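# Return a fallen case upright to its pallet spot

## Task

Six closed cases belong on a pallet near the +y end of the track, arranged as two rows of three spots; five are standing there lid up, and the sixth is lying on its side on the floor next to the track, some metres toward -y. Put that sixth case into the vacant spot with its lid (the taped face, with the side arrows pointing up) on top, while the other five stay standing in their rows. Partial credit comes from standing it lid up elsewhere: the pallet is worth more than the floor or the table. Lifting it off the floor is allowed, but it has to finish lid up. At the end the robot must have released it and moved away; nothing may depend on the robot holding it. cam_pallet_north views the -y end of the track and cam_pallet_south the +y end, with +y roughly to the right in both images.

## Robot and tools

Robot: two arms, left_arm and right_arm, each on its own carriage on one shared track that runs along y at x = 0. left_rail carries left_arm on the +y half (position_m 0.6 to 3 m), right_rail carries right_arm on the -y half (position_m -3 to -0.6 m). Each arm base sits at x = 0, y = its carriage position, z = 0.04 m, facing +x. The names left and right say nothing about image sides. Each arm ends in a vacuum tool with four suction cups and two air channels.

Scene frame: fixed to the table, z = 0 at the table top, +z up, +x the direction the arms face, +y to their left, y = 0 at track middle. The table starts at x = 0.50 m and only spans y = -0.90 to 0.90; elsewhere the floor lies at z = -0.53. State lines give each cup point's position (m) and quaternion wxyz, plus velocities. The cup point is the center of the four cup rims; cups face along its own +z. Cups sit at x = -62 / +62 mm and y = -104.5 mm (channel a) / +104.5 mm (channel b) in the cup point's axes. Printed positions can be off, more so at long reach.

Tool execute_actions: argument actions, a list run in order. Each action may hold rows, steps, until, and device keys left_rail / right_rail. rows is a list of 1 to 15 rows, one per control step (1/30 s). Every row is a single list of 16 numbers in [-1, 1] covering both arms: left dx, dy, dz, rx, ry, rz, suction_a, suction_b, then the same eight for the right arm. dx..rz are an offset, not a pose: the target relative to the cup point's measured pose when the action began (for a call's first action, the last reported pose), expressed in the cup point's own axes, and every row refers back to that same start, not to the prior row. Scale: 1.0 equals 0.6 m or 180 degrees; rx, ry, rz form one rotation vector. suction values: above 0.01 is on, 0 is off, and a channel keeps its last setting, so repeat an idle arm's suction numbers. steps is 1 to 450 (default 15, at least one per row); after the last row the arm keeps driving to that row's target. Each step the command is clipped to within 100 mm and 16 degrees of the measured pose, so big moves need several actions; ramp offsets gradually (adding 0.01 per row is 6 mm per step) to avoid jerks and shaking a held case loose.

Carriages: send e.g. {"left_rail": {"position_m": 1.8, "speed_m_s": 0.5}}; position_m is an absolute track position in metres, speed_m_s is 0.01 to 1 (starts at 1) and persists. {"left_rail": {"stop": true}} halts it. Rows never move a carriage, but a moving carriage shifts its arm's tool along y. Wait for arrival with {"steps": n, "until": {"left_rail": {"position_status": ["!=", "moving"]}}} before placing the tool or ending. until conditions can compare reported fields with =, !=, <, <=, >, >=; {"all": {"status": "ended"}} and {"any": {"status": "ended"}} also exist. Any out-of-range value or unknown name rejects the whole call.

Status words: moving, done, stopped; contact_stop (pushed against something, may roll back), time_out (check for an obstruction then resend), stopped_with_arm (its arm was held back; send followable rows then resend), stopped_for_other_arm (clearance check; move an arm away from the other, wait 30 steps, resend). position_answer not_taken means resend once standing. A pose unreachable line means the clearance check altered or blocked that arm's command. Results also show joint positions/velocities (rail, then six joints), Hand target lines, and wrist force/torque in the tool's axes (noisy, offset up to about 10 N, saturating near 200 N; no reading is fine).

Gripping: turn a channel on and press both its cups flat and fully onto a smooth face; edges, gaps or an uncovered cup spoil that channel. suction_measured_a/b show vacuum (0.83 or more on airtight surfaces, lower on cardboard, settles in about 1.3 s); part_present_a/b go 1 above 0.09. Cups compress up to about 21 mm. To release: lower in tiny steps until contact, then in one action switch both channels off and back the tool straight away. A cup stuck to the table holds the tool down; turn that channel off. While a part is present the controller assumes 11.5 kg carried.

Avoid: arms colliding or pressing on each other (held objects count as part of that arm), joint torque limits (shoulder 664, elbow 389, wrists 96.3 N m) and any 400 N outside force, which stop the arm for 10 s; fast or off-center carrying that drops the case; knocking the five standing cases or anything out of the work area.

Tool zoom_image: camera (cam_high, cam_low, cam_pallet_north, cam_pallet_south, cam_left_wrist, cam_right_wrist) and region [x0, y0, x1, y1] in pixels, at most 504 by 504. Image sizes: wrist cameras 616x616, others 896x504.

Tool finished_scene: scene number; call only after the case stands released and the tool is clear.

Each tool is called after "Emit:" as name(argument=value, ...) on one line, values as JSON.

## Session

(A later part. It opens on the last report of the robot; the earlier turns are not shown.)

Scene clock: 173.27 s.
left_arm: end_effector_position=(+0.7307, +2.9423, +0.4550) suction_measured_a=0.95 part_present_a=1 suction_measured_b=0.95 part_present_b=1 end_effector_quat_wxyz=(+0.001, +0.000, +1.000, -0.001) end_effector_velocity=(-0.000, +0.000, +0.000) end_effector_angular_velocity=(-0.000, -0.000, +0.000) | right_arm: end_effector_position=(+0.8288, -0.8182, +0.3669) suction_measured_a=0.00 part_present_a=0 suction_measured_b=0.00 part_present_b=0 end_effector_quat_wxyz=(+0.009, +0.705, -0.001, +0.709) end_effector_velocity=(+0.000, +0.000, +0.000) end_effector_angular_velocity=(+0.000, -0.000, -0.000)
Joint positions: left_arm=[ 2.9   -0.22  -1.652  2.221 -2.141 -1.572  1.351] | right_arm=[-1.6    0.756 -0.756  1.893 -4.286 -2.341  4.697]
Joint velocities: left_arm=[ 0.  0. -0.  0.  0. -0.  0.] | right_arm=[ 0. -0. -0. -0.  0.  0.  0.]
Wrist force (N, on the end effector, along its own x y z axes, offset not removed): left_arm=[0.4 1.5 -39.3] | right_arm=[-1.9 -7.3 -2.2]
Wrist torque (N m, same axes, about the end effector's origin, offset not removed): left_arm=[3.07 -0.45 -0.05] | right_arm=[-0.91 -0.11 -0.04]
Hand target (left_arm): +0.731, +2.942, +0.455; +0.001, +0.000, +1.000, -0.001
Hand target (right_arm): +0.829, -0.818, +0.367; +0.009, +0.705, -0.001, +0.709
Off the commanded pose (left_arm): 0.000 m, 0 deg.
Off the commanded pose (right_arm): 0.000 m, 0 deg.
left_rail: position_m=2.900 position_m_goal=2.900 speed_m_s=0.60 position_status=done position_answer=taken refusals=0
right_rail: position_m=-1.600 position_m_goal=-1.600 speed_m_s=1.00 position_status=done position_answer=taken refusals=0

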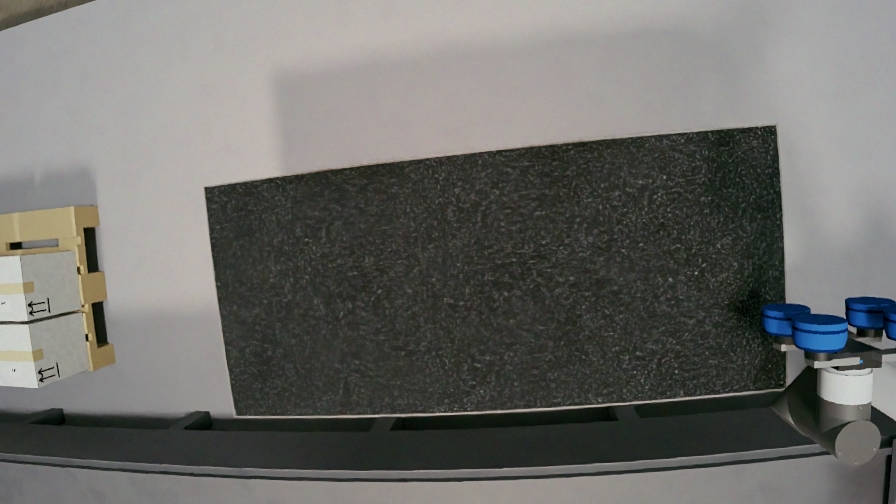

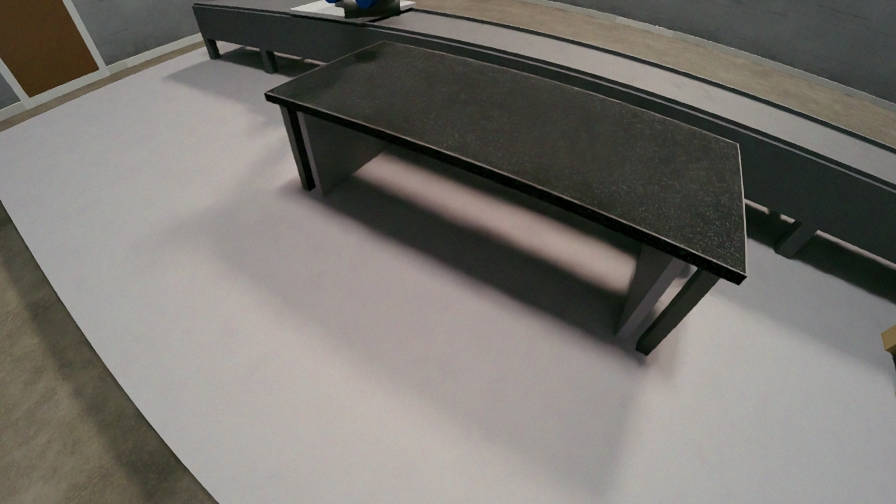

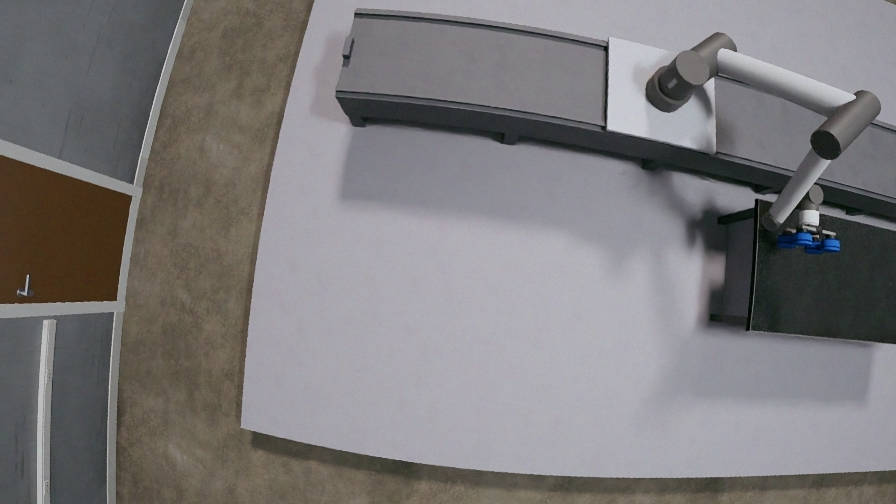

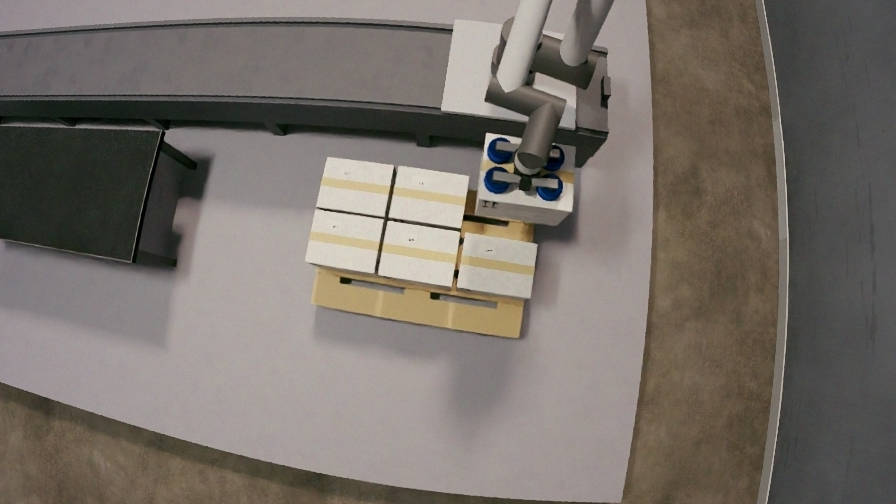

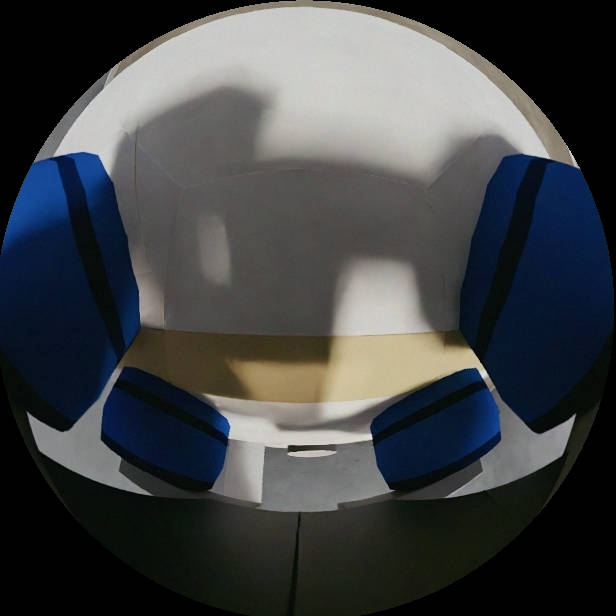

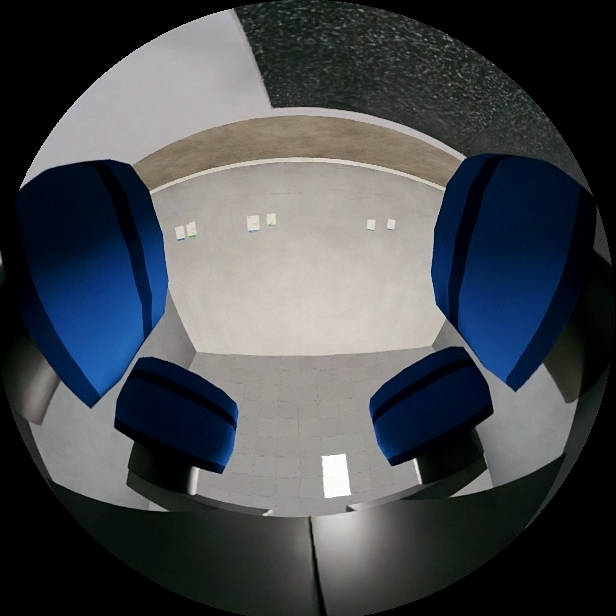

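Emit:
execute_actions(actions=[{"rows":[[0,0,0.05,0,0,0,1,1,0,0,0,0,0,0,0,0],[0,0,0.12,0,0,0,1,1,0,0,0,0,0,0,0,0],[0,0,0.22,0,0,0,1,1,0,0,0,0,0,0,0,0],[0,0,0.32,0,0,0,1,1,0,0,0,0,0,0,0,0],[0,0,0.42,0,0,0,1,1,0,0,0,0,0,0,0,0]],"steps":60}])

Emit:
zoom_image(camera="cam_pallet_south", region=[300,100,620,340])

Scene clock: 181.30 s.
left_arm: end_effector_position=(+0.7311, +2.9422, +0.2029) suction_measured_a=0.95 part_present_a=1 suction_measured_b=0.95 part_present_b=1 end_effector_quat_wxyz=(+0.001, +0.000, +1.000, -0.001) end_effector_velocity=(-0.000, +0.000, -0.000) end_effector_angular_velocity=(+0.000, +0.000, +0.000) | right_arm: end_effector_position=(+0.8287, -0.8182, +0.3668) suction_measured_a=0.00 part_present_a=0 suction_measured_b=0.00 part_present_b=0 end_effector_quat_wxyz=(+0.009, +0.705, -0.001, +0.709) end_effector_velocity=(-0.000, +0.000, -0.000) end_effector_angular_velocity=(-0.000, -0.000, +0.000)
Joint positions: left_arm=[ 2.9   -0.22  -1.364  2.406 -2.614 -1.572  1.351] | right_arm=[-1.6    0.756 -0.755  1.893 -4.286 -2.341  4.697]
Joint velocities: left_arm=[ 0.  0.  0.  0. -0.  0. -0.] | right_arm=[ 0.  0.  0.  0. -0.  0. -0.]
Wrist force (N, on the end effector, along its own x y z axes, offset not removed): left_arm=[4.4 1.9 -39.6] | right_arm=[-4.1 -8.7 -1.1]
Wrist torque (N m, same axes, about the end effector's origin, offset not removed): left_arm=[3.18 -0.99 0.01] | right_arm=[-1.21 0.30 0.13]
Hand target (left_arm): +0.731, +2.942, +0.203; +0.001, +0.000, +1.000, -0.001
Hand target (right_arm): +0.829, -0.818, +0.367; +0.009, +0.705, -0.001, +0.709
Off the commanded pose (left_arm): 0.000 m, 0 deg.
Off the commanded pose (right_arm): 0.000 m, 0 deg.
left_rail: position_m=2.900 position_m_goal=2.900 speed_m_s=0.60 position_status=done position_answer=taken refusals=0
right_rail: position_m=-1.600 position_m_goal=-1.600 speed_m_s=1.00 position_status=done position_answer=taken refusals=0

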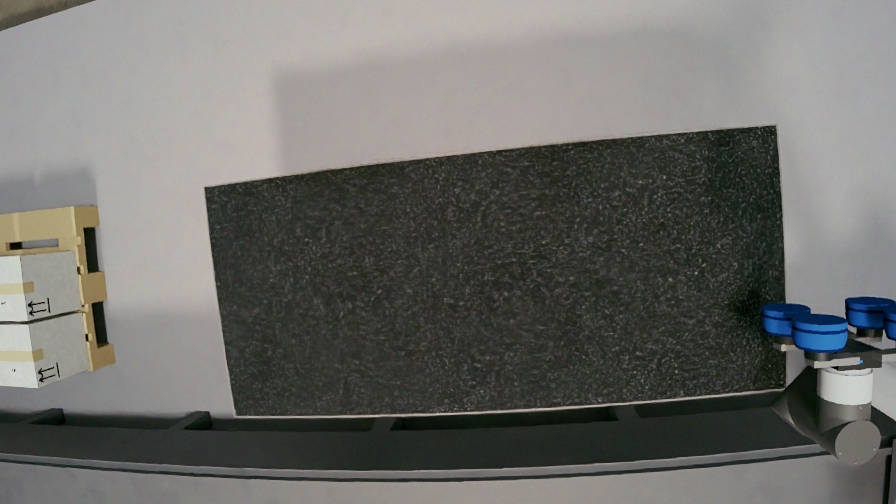

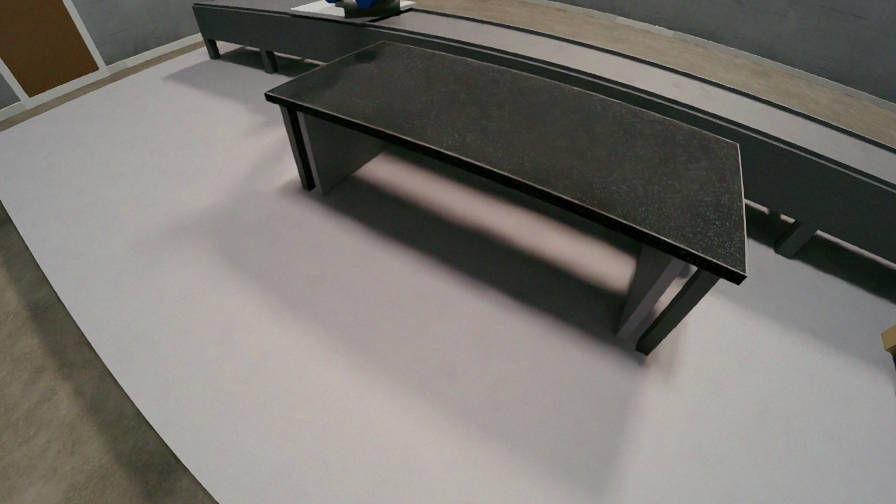

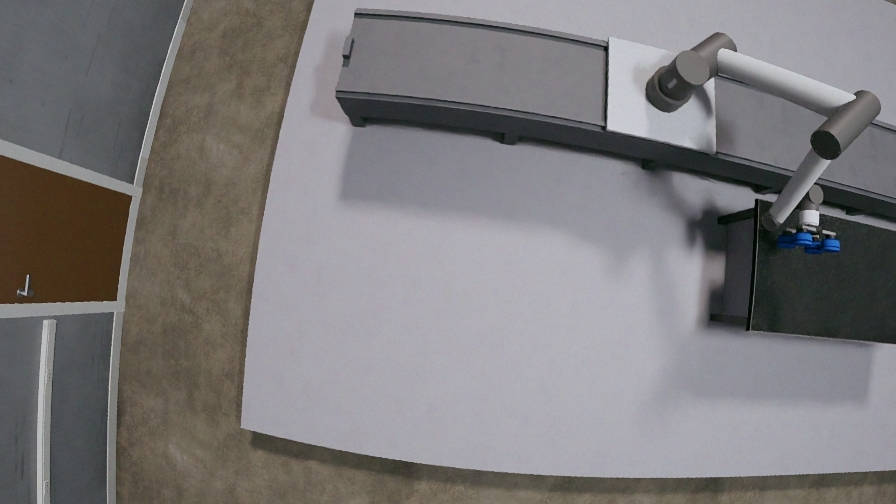

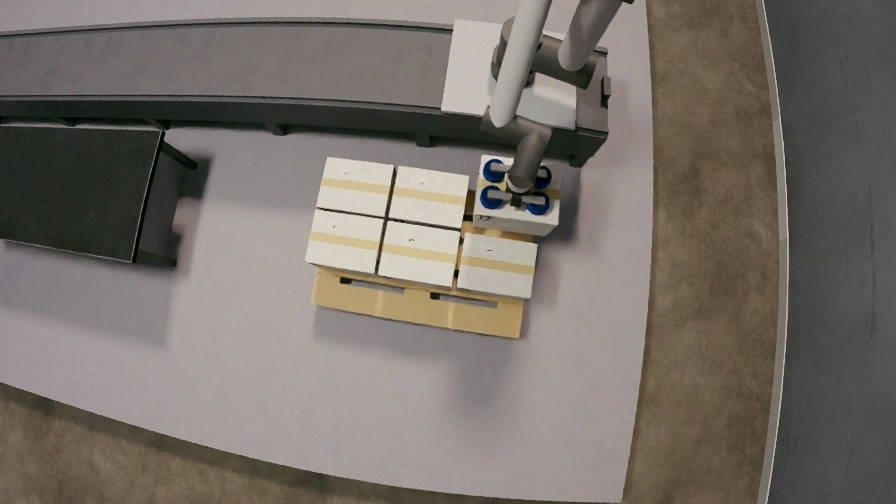

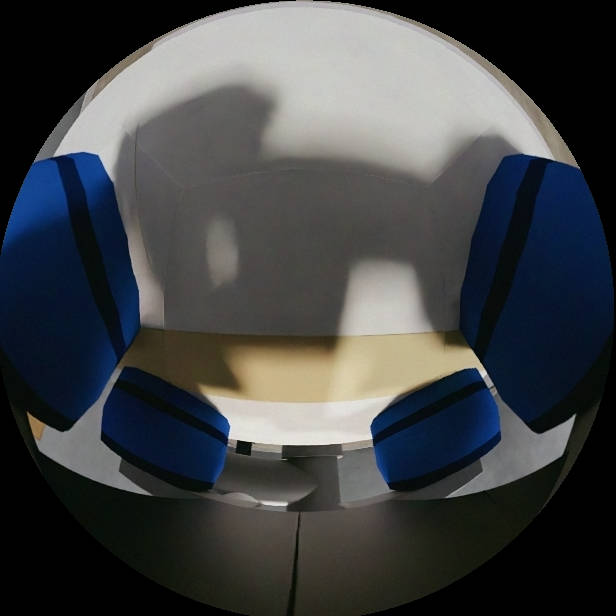

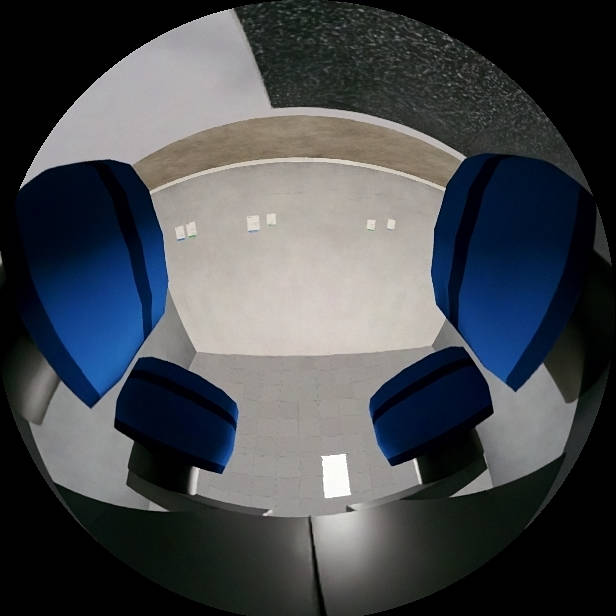

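Region (300, 100, 620, 340) of cam_pallet_south's 896x504 image, scaled by 1.575, with more detail than that image has; it fills the top 378 rows of this view, and the rest is white.

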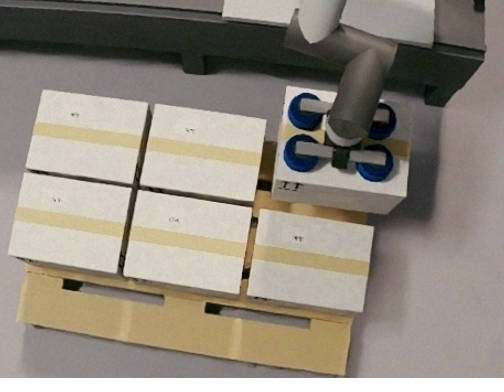

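Emit:
execute_actions(actions=[{"rows":[[-0.01,-0.03,0,0,0,0,1,1,0,0,0,0,0,0,0,0],[-0.015,-0.07,0,0,0,0.01,1,1,0,0,0,0,0,0,0,0]],"steps":30},{"rows":[[0,0,0.03,0,0,0,1,1,0,0,0,0,0,0,0,0],[0,0,0.06,0,0,0,1,1,0,0,0,0,0,0,0,0],[0,0,0.09,0,0,0,1,1,0,0,0,0,0,0,0,0],[0,0,0.12,0,0,0,1,1,0,0,0,0,0,0,0,0]],"steps":40}])

Emit:
zoom_image(camera="cam_pallet_south", region=[300,100,620,340])

Scene clock: 192.67 s.
left_arm: end_effector_position=(+0.7402, +2.9001, +0.1309) suction_measured_a=0.95 part_present_a=1 suction_measured_b=0.95 part_present_b=1 end_effector_quat_wxyz=(+0.001, +0.016, +1.000, -0.001) end_effector_velocity=(-0.000, +0.000, -0.000) end_effector_angular_velocity=(+0.000, +0.000, +0.000) | right_arm: end_effector_position=(+0.8288, -0.8182, +0.3669) suction_measured_a=0.00 part_present_a=0 suction_measured_b=0.00 part_present_b=0 end_effector_quat_wxyz=(+0.009, +0.705, -0.001, +0.709) end_effector_velocity=(+0.000, -0.000, -0.000) end_effector_angular_velocity=(-0.000, -0.000, +0.000)
Joint positions: left_arm=[ 2.9   -0.275 -1.245  2.426 -2.754 -1.572  1.328] | right_arm=[-1.6    0.756 -0.756  1.893 -4.286 -2.341  4.697]
Joint velocities: left_arm=[ 0.  0.  0.  0. -0.  0.  0.] | right_arm=[ 0. -0.  0. -0. -0.  0. -0.]
Wrist force (N, on the end effector, along its own x y z axes, offset not removed): left_arm=[3.2 -0.7 -38.6] | right_arm=[-1.8 -5.2 -0.1]
Wrist torque (N m, same axes, about the end effector's origin, offset not removed): left_arm=[2.74 -0.88 -0.10] | right_arm=[-0.73 -0.03 -0.04]
Hand target (left_arm): +0.740, +2.900, +0.131; +0.001, +0.016, +1.000, -0.001
Hand target (right_arm): +0.829, -0.818, +0.367; +0.009, +0.705, -0.001, +0.709
Off the commanded pose (left_arm): 0.000 m, 0 deg.
Off the commanded pose (right_arm): 0.000 m, 0 deg.
left_rail: position_m=2.900 position_m_goal=2.900 speed_m_s=0.60 position_status=done position_answer=taken refusals=0
right_rail: position_m=-1.600 position_m_goal=-1.600 speed_m_s=1.00 position_status=done position_answer=taken refusals=0

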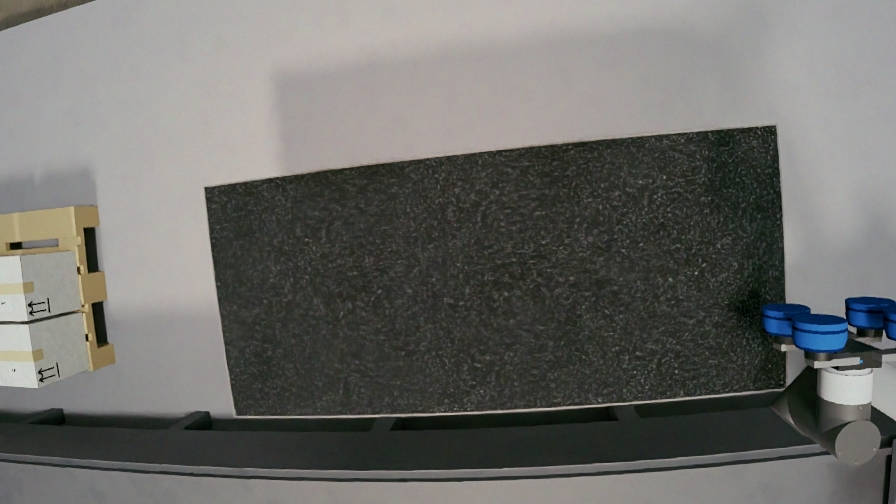

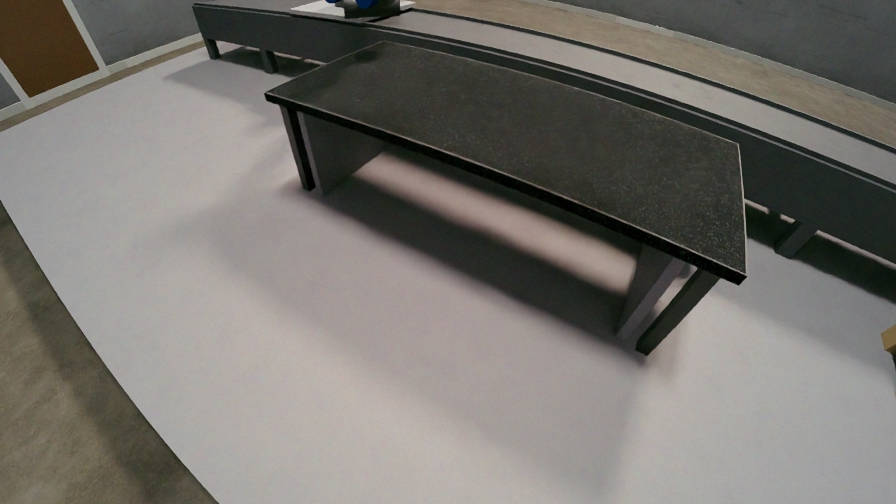

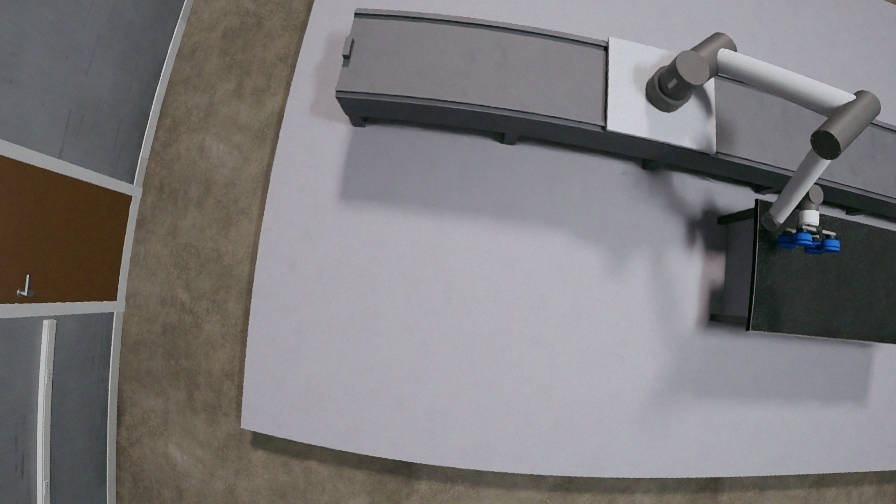

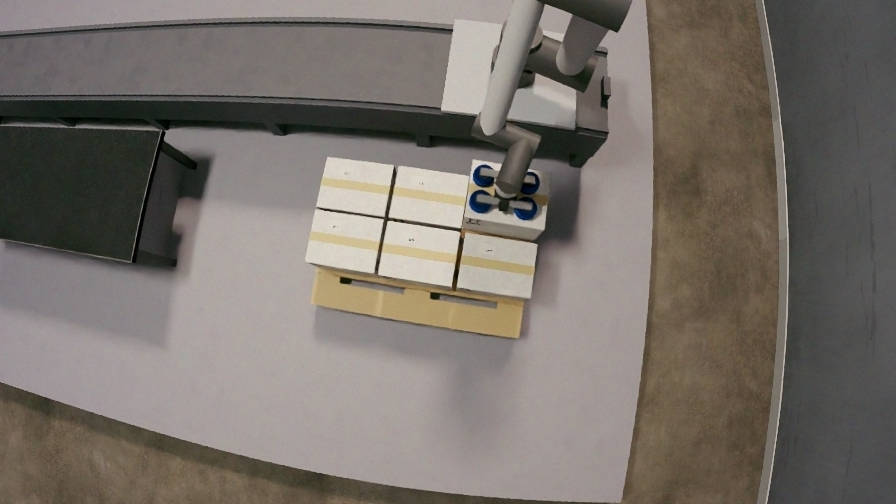

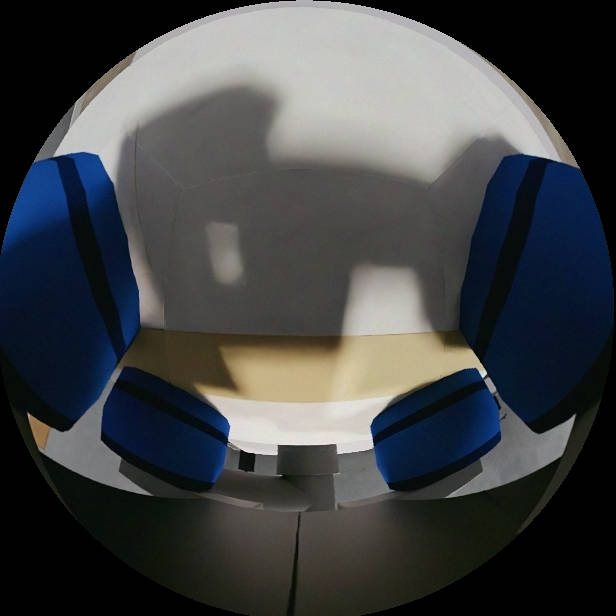

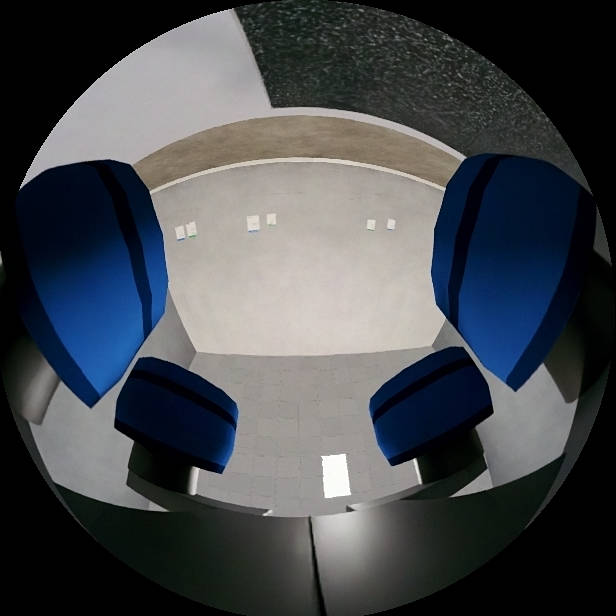

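Region (300, 100, 620, 340) of cam_pallet_south's 896x504 image, scaled by 1.575, with more detail than that image has; it fills the top 378 rows of this view, and the rest is white.

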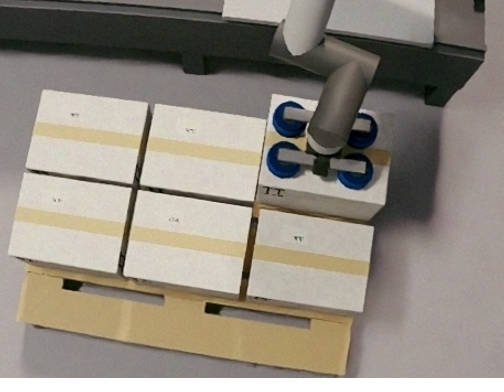

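Emit:
execute_actions(actions=[{"rows":[[0,0,0.04,0,0,0,1,1,0,0,0,0,0,0,0,0],[0,0,0.08,0,0,0,1,1,0,0,0,0,0,0,0,0],[0,0,0.13,0,0,0,1,1,0,0,0,0,0,0,0,0],[0,0,0.18,0,0,0,1,1,0,0,0,0,0,0,0,0],[0,0,0.23,0,0,0,1,1,0,0,0,0,0,0,0,0],[0,0,0.28,0,0,0,1,1,0,0,0,0,0,0,0,0],[0,0,0.33,0,0,0,1,1,0,0,0,0,0,0,0,0]],"steps":50}])

Emit:
zoom_image(camera="cam_pallet_south", region=[300,100,620,340])

Scene clock: 199.70 s.
left_arm: end_effector_position=(+0.7405, +2.9000, -0.0672) suction_measured_a=0.95 part_present_a=1 suction_measured_b=0.95 part_present_b=1 end_effector_quat_wxyz=(+0.001, +0.016, +1.000, -0.001) end_effector_velocity=(-0.000, +0.000, -0.000) end_effector_angular_velocity=(+0.000, +0.000, +0.000) | right_arm: end_effector_position=(+0.8288, -0.8182, +0.3669) suction_measured_a=0.00 part_present_a=0 suction_measured_b=0.00 part_present_b=0 end_effector_quat_wxyz=(+0.009, +0.705, -0.001, +0.709) end_effector_velocity=(-0.000, +0.000, +0.000) end_effector_angular_velocity=(+0.000, -0.000, +0.000)
Joint positions: left_arm=[ 2.9   -0.275 -0.896  2.447 -3.124 -1.572  1.328] | right_arm=[-1.6    0.756 -0.756  1.893 -4.286 -2.341  4.697]
Joint velocities: left_arm=[ 0.  0.  0. -0. -0. -0.  0.] | right_arm=[ 0.  0. -0.  0. -0. -0. -0.]
Wrist force (N, on the end effector, along its own x y z axes, offset not removed): left_arm=[-1.0 -1.2 -39.3] | right_arm=[-5.7 -6.8 2.2]
Wrist torque (N m, same axes, about the end effector's origin, offset not removed): left_arm=[2.80 -0.37 -0.04] | right_arm=[-0.88 0.34 -0.24]
Hand target (left_arm): +0.740, +2.900, -0.067; +0.001, +0.016, +1.000, -0.001
Hand target (right_arm): +0.829, -0.818, +0.367; +0.009, +0.705, -0.001, +0.709
Off the commanded pose (left_arm): 0.000 m, 0 deg.
Off the commanded pose (right_arm): 0.000 m, 0 deg.
left_rail: position_m=2.900 position_m_goal=2.900 speed_m_s=0.60 position_status=done position_answer=taken refusals=0
right_rail: position_m=-1.600 position_m_goal=-1.600 speed_m_s=1.00 position_status=done position_answer=taken refusals=0

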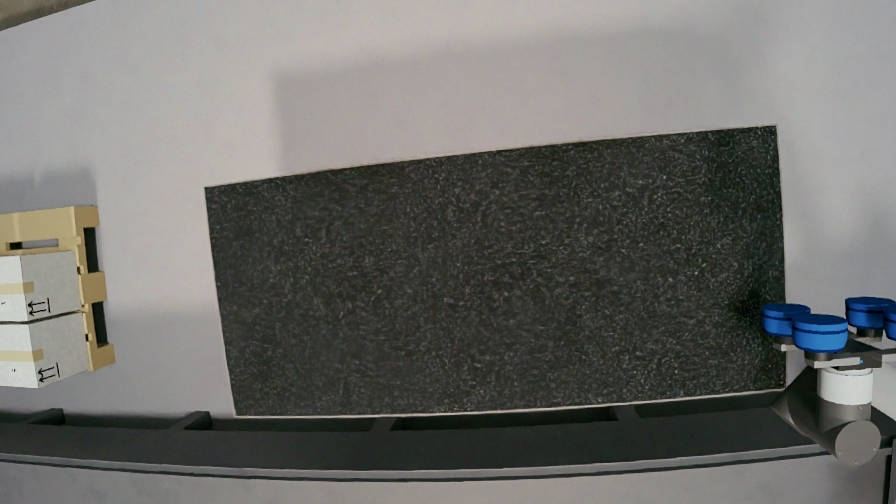

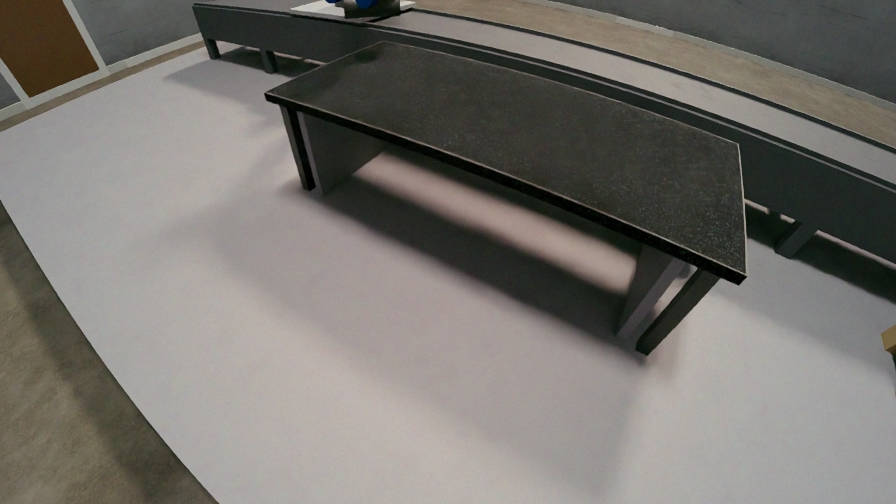

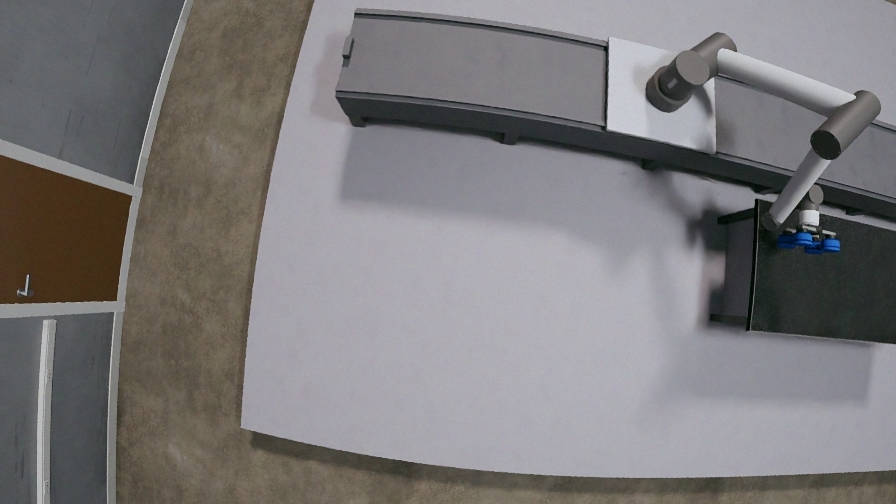

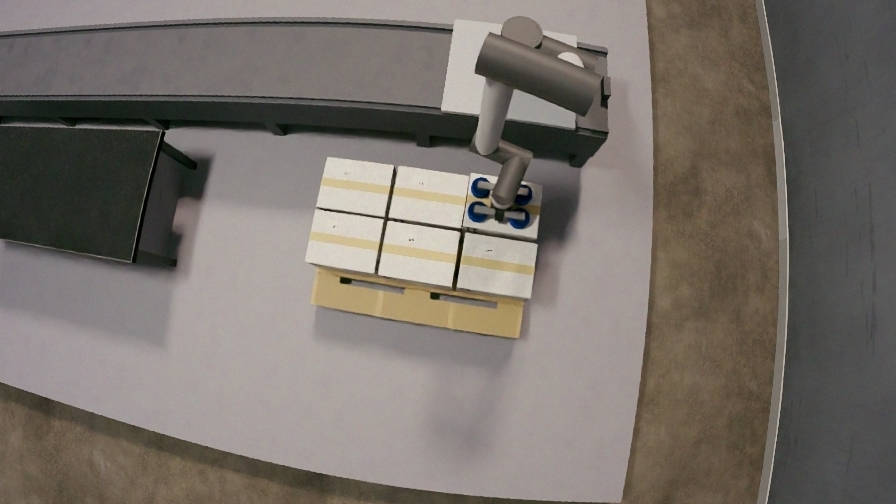

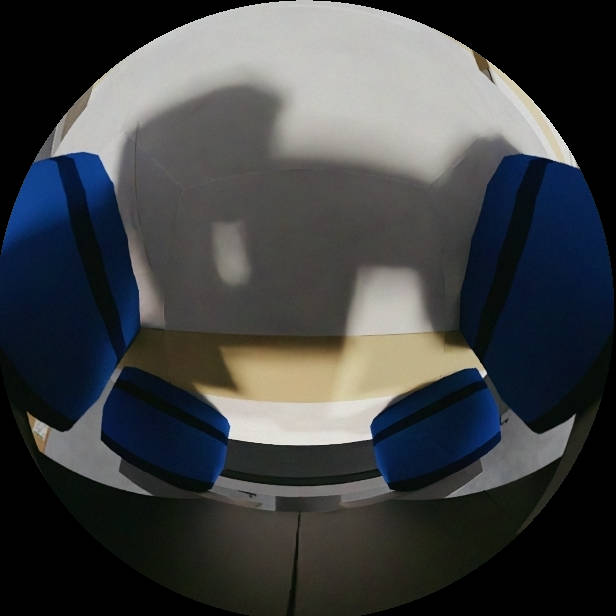

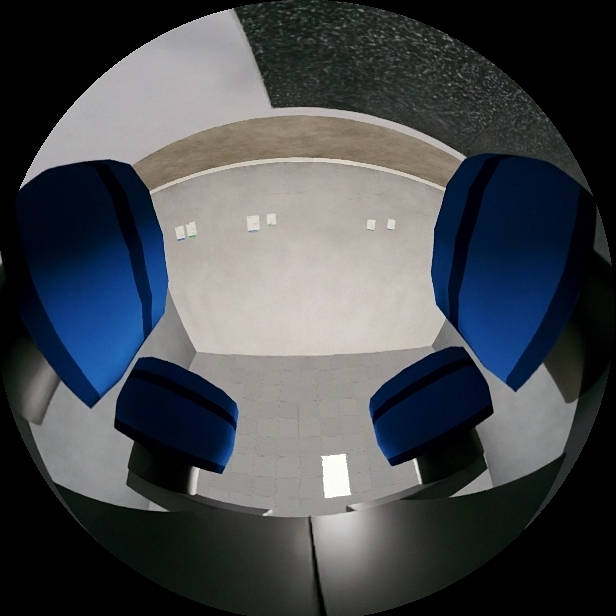

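Region (300, 100, 620, 340) of cam_pallet_south's 896x504 image, scaled by 1.575, with more detail than that image has; it fills the top 378 rows of this view, and the rest is white.

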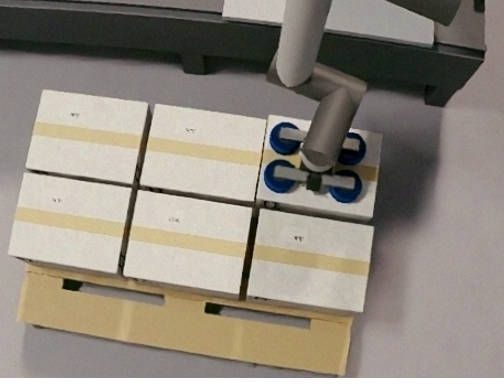

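Emit:
execute_actions(actions=[{"rows":[[0,0,0.02,0,0,0,1,1,0,0,0,0,0,0,0,0],[0,0,0.04,0,0,0,1,1,0,0,0,0,0,0,0,0],[0,0,0.055,0,0,0,1,1,0,0,0,0,0,0,0,0],[0,0,0.065,0,0,0,1,1,0,0,0,0,0,0,0,0],[0,0,0.072,0,0,0,1,1,0,0,0,0,0,0,0,0],[0,0,0.078,0,0,0,1,1,0,0,0,0,0,0,0,0]],"steps":30}])

Scene clock: 204.53 s.
left_arm: end_effector_position=(+0.7406, +2.9000, -0.1140) suction_measured_a=0.95 part_present_a=1 suction_measured_b=0.95 part_present_b=1 end_effector_quat_wxyz=(+0.001, +0.016, +1.000, -0.001) end_effector_velocity=(+0.000, -0.000, -0.000) end_effector_angular_velocity=(-0.000, -0.000, -0.000) | right_arm: end_effector_position=(+0.8288, -0.8182, +0.3669) suction_measured_a=0.00 part_present_a=0 suction_measured_b=0.00 part_present_b=0 end_effector_quat_wxyz=(+0.009, +0.705, -0.001, +0.709) end_effector_velocity=(-0.000, +0.000, +0.000) end_effector_angular_velocity=(+0.000, -0.000, +0.000)
Joint positions: left_arm=[ 2.9   -0.275 -0.812  2.438 -3.199 -1.572  1.328] | right_arm=[-1.6    0.756 -0.756  1.893 -4.286 -2.341  4.697]
Joint velocities: left_arm=[ 0.  0.  0. -0. -0. -0.  0.] | right_arm=[ 0.  0. -0.  0. -0. -0. -0.]
Wrist force (N, on the end effector, along its own x y z axes, offset not removed): left_arm=[4.0 -1.7 -38.5] | right_arm=[-5.5 -4.2 -5.5]
Wrist torque (N m, same axes, about the end effector's origin, offset not removed): left_arm=[2.58 -0.93 -0.09] | right_arm=[-0.70 0.23 -0.25]
Hand target (left_arm): +0.741, +2.900, -0.114; +0.001, +0.016, +1.000, -0.001
Hand target (right_arm): +0.829, -0.818, +0.367; +0.009, +0.705, -0.001, +0.709
Off the commanded pose (left_arm): 0.000 m, 0 deg.
Off the commanded pose (right_arm): 0.000 m, 0 deg.
left_rail: position_m=2.900 position_m_goal=2.900 speed_m_s=0.60 position_status=done position_answer=taken refusals=0
right_rail: position_m=-1.600 position_m_goal=-1.600 speed_m_s=1.00 position_status=done position_answer=taken refusals=0

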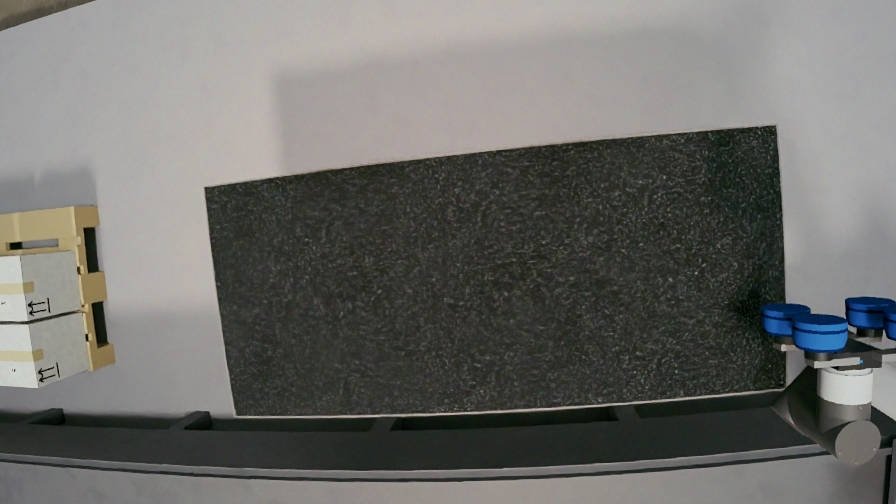

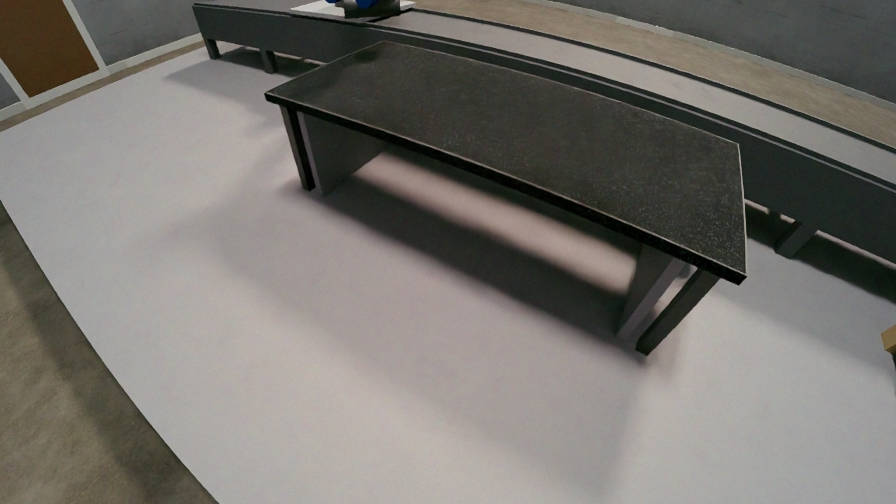

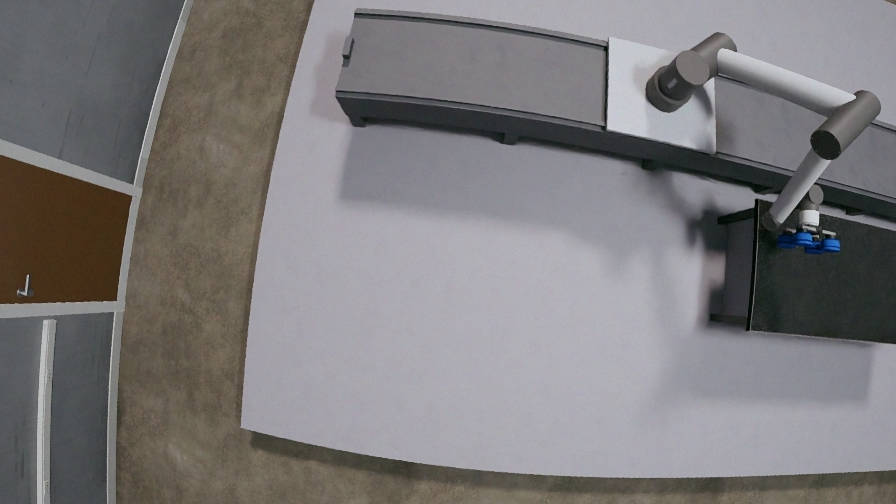

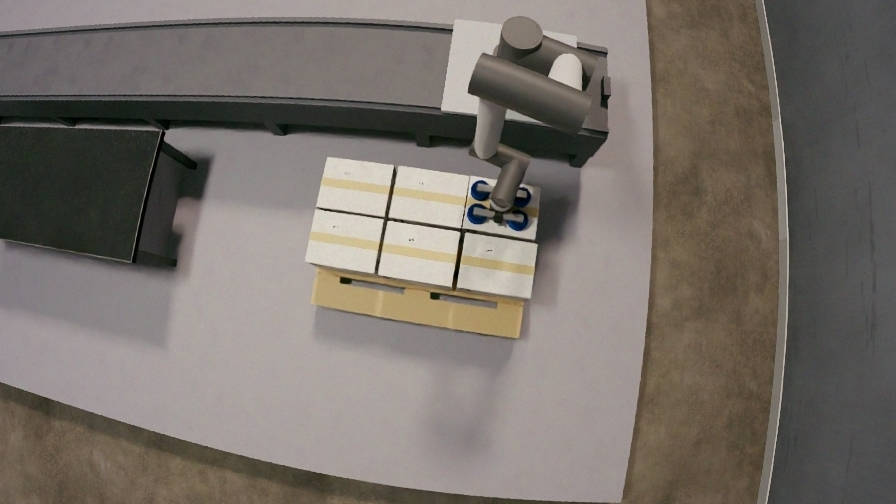

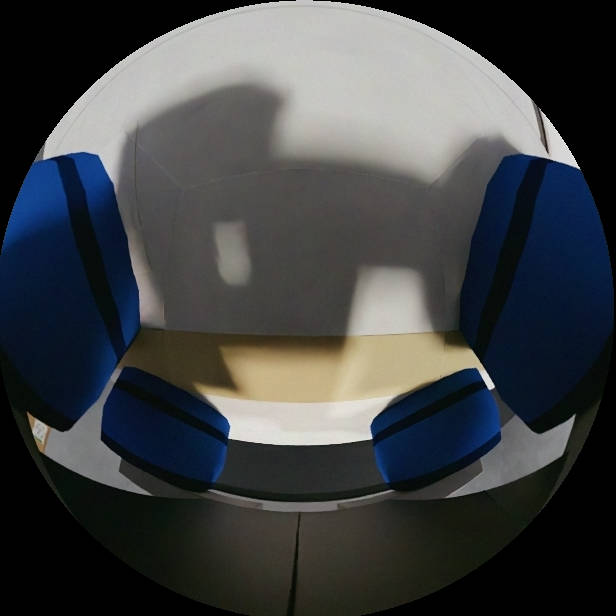

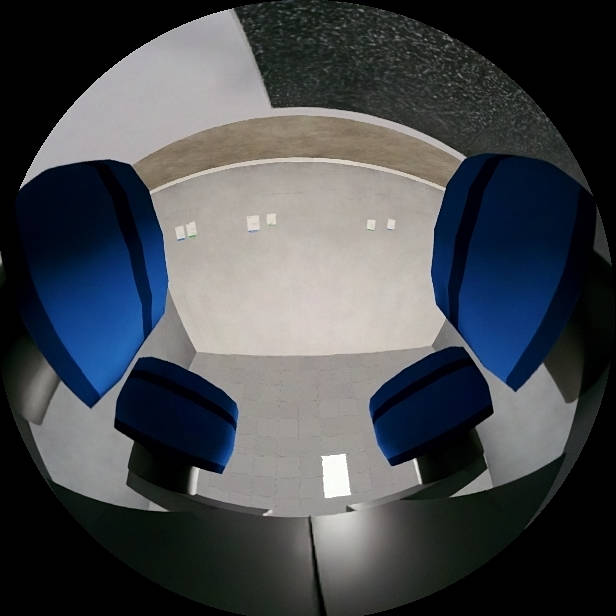

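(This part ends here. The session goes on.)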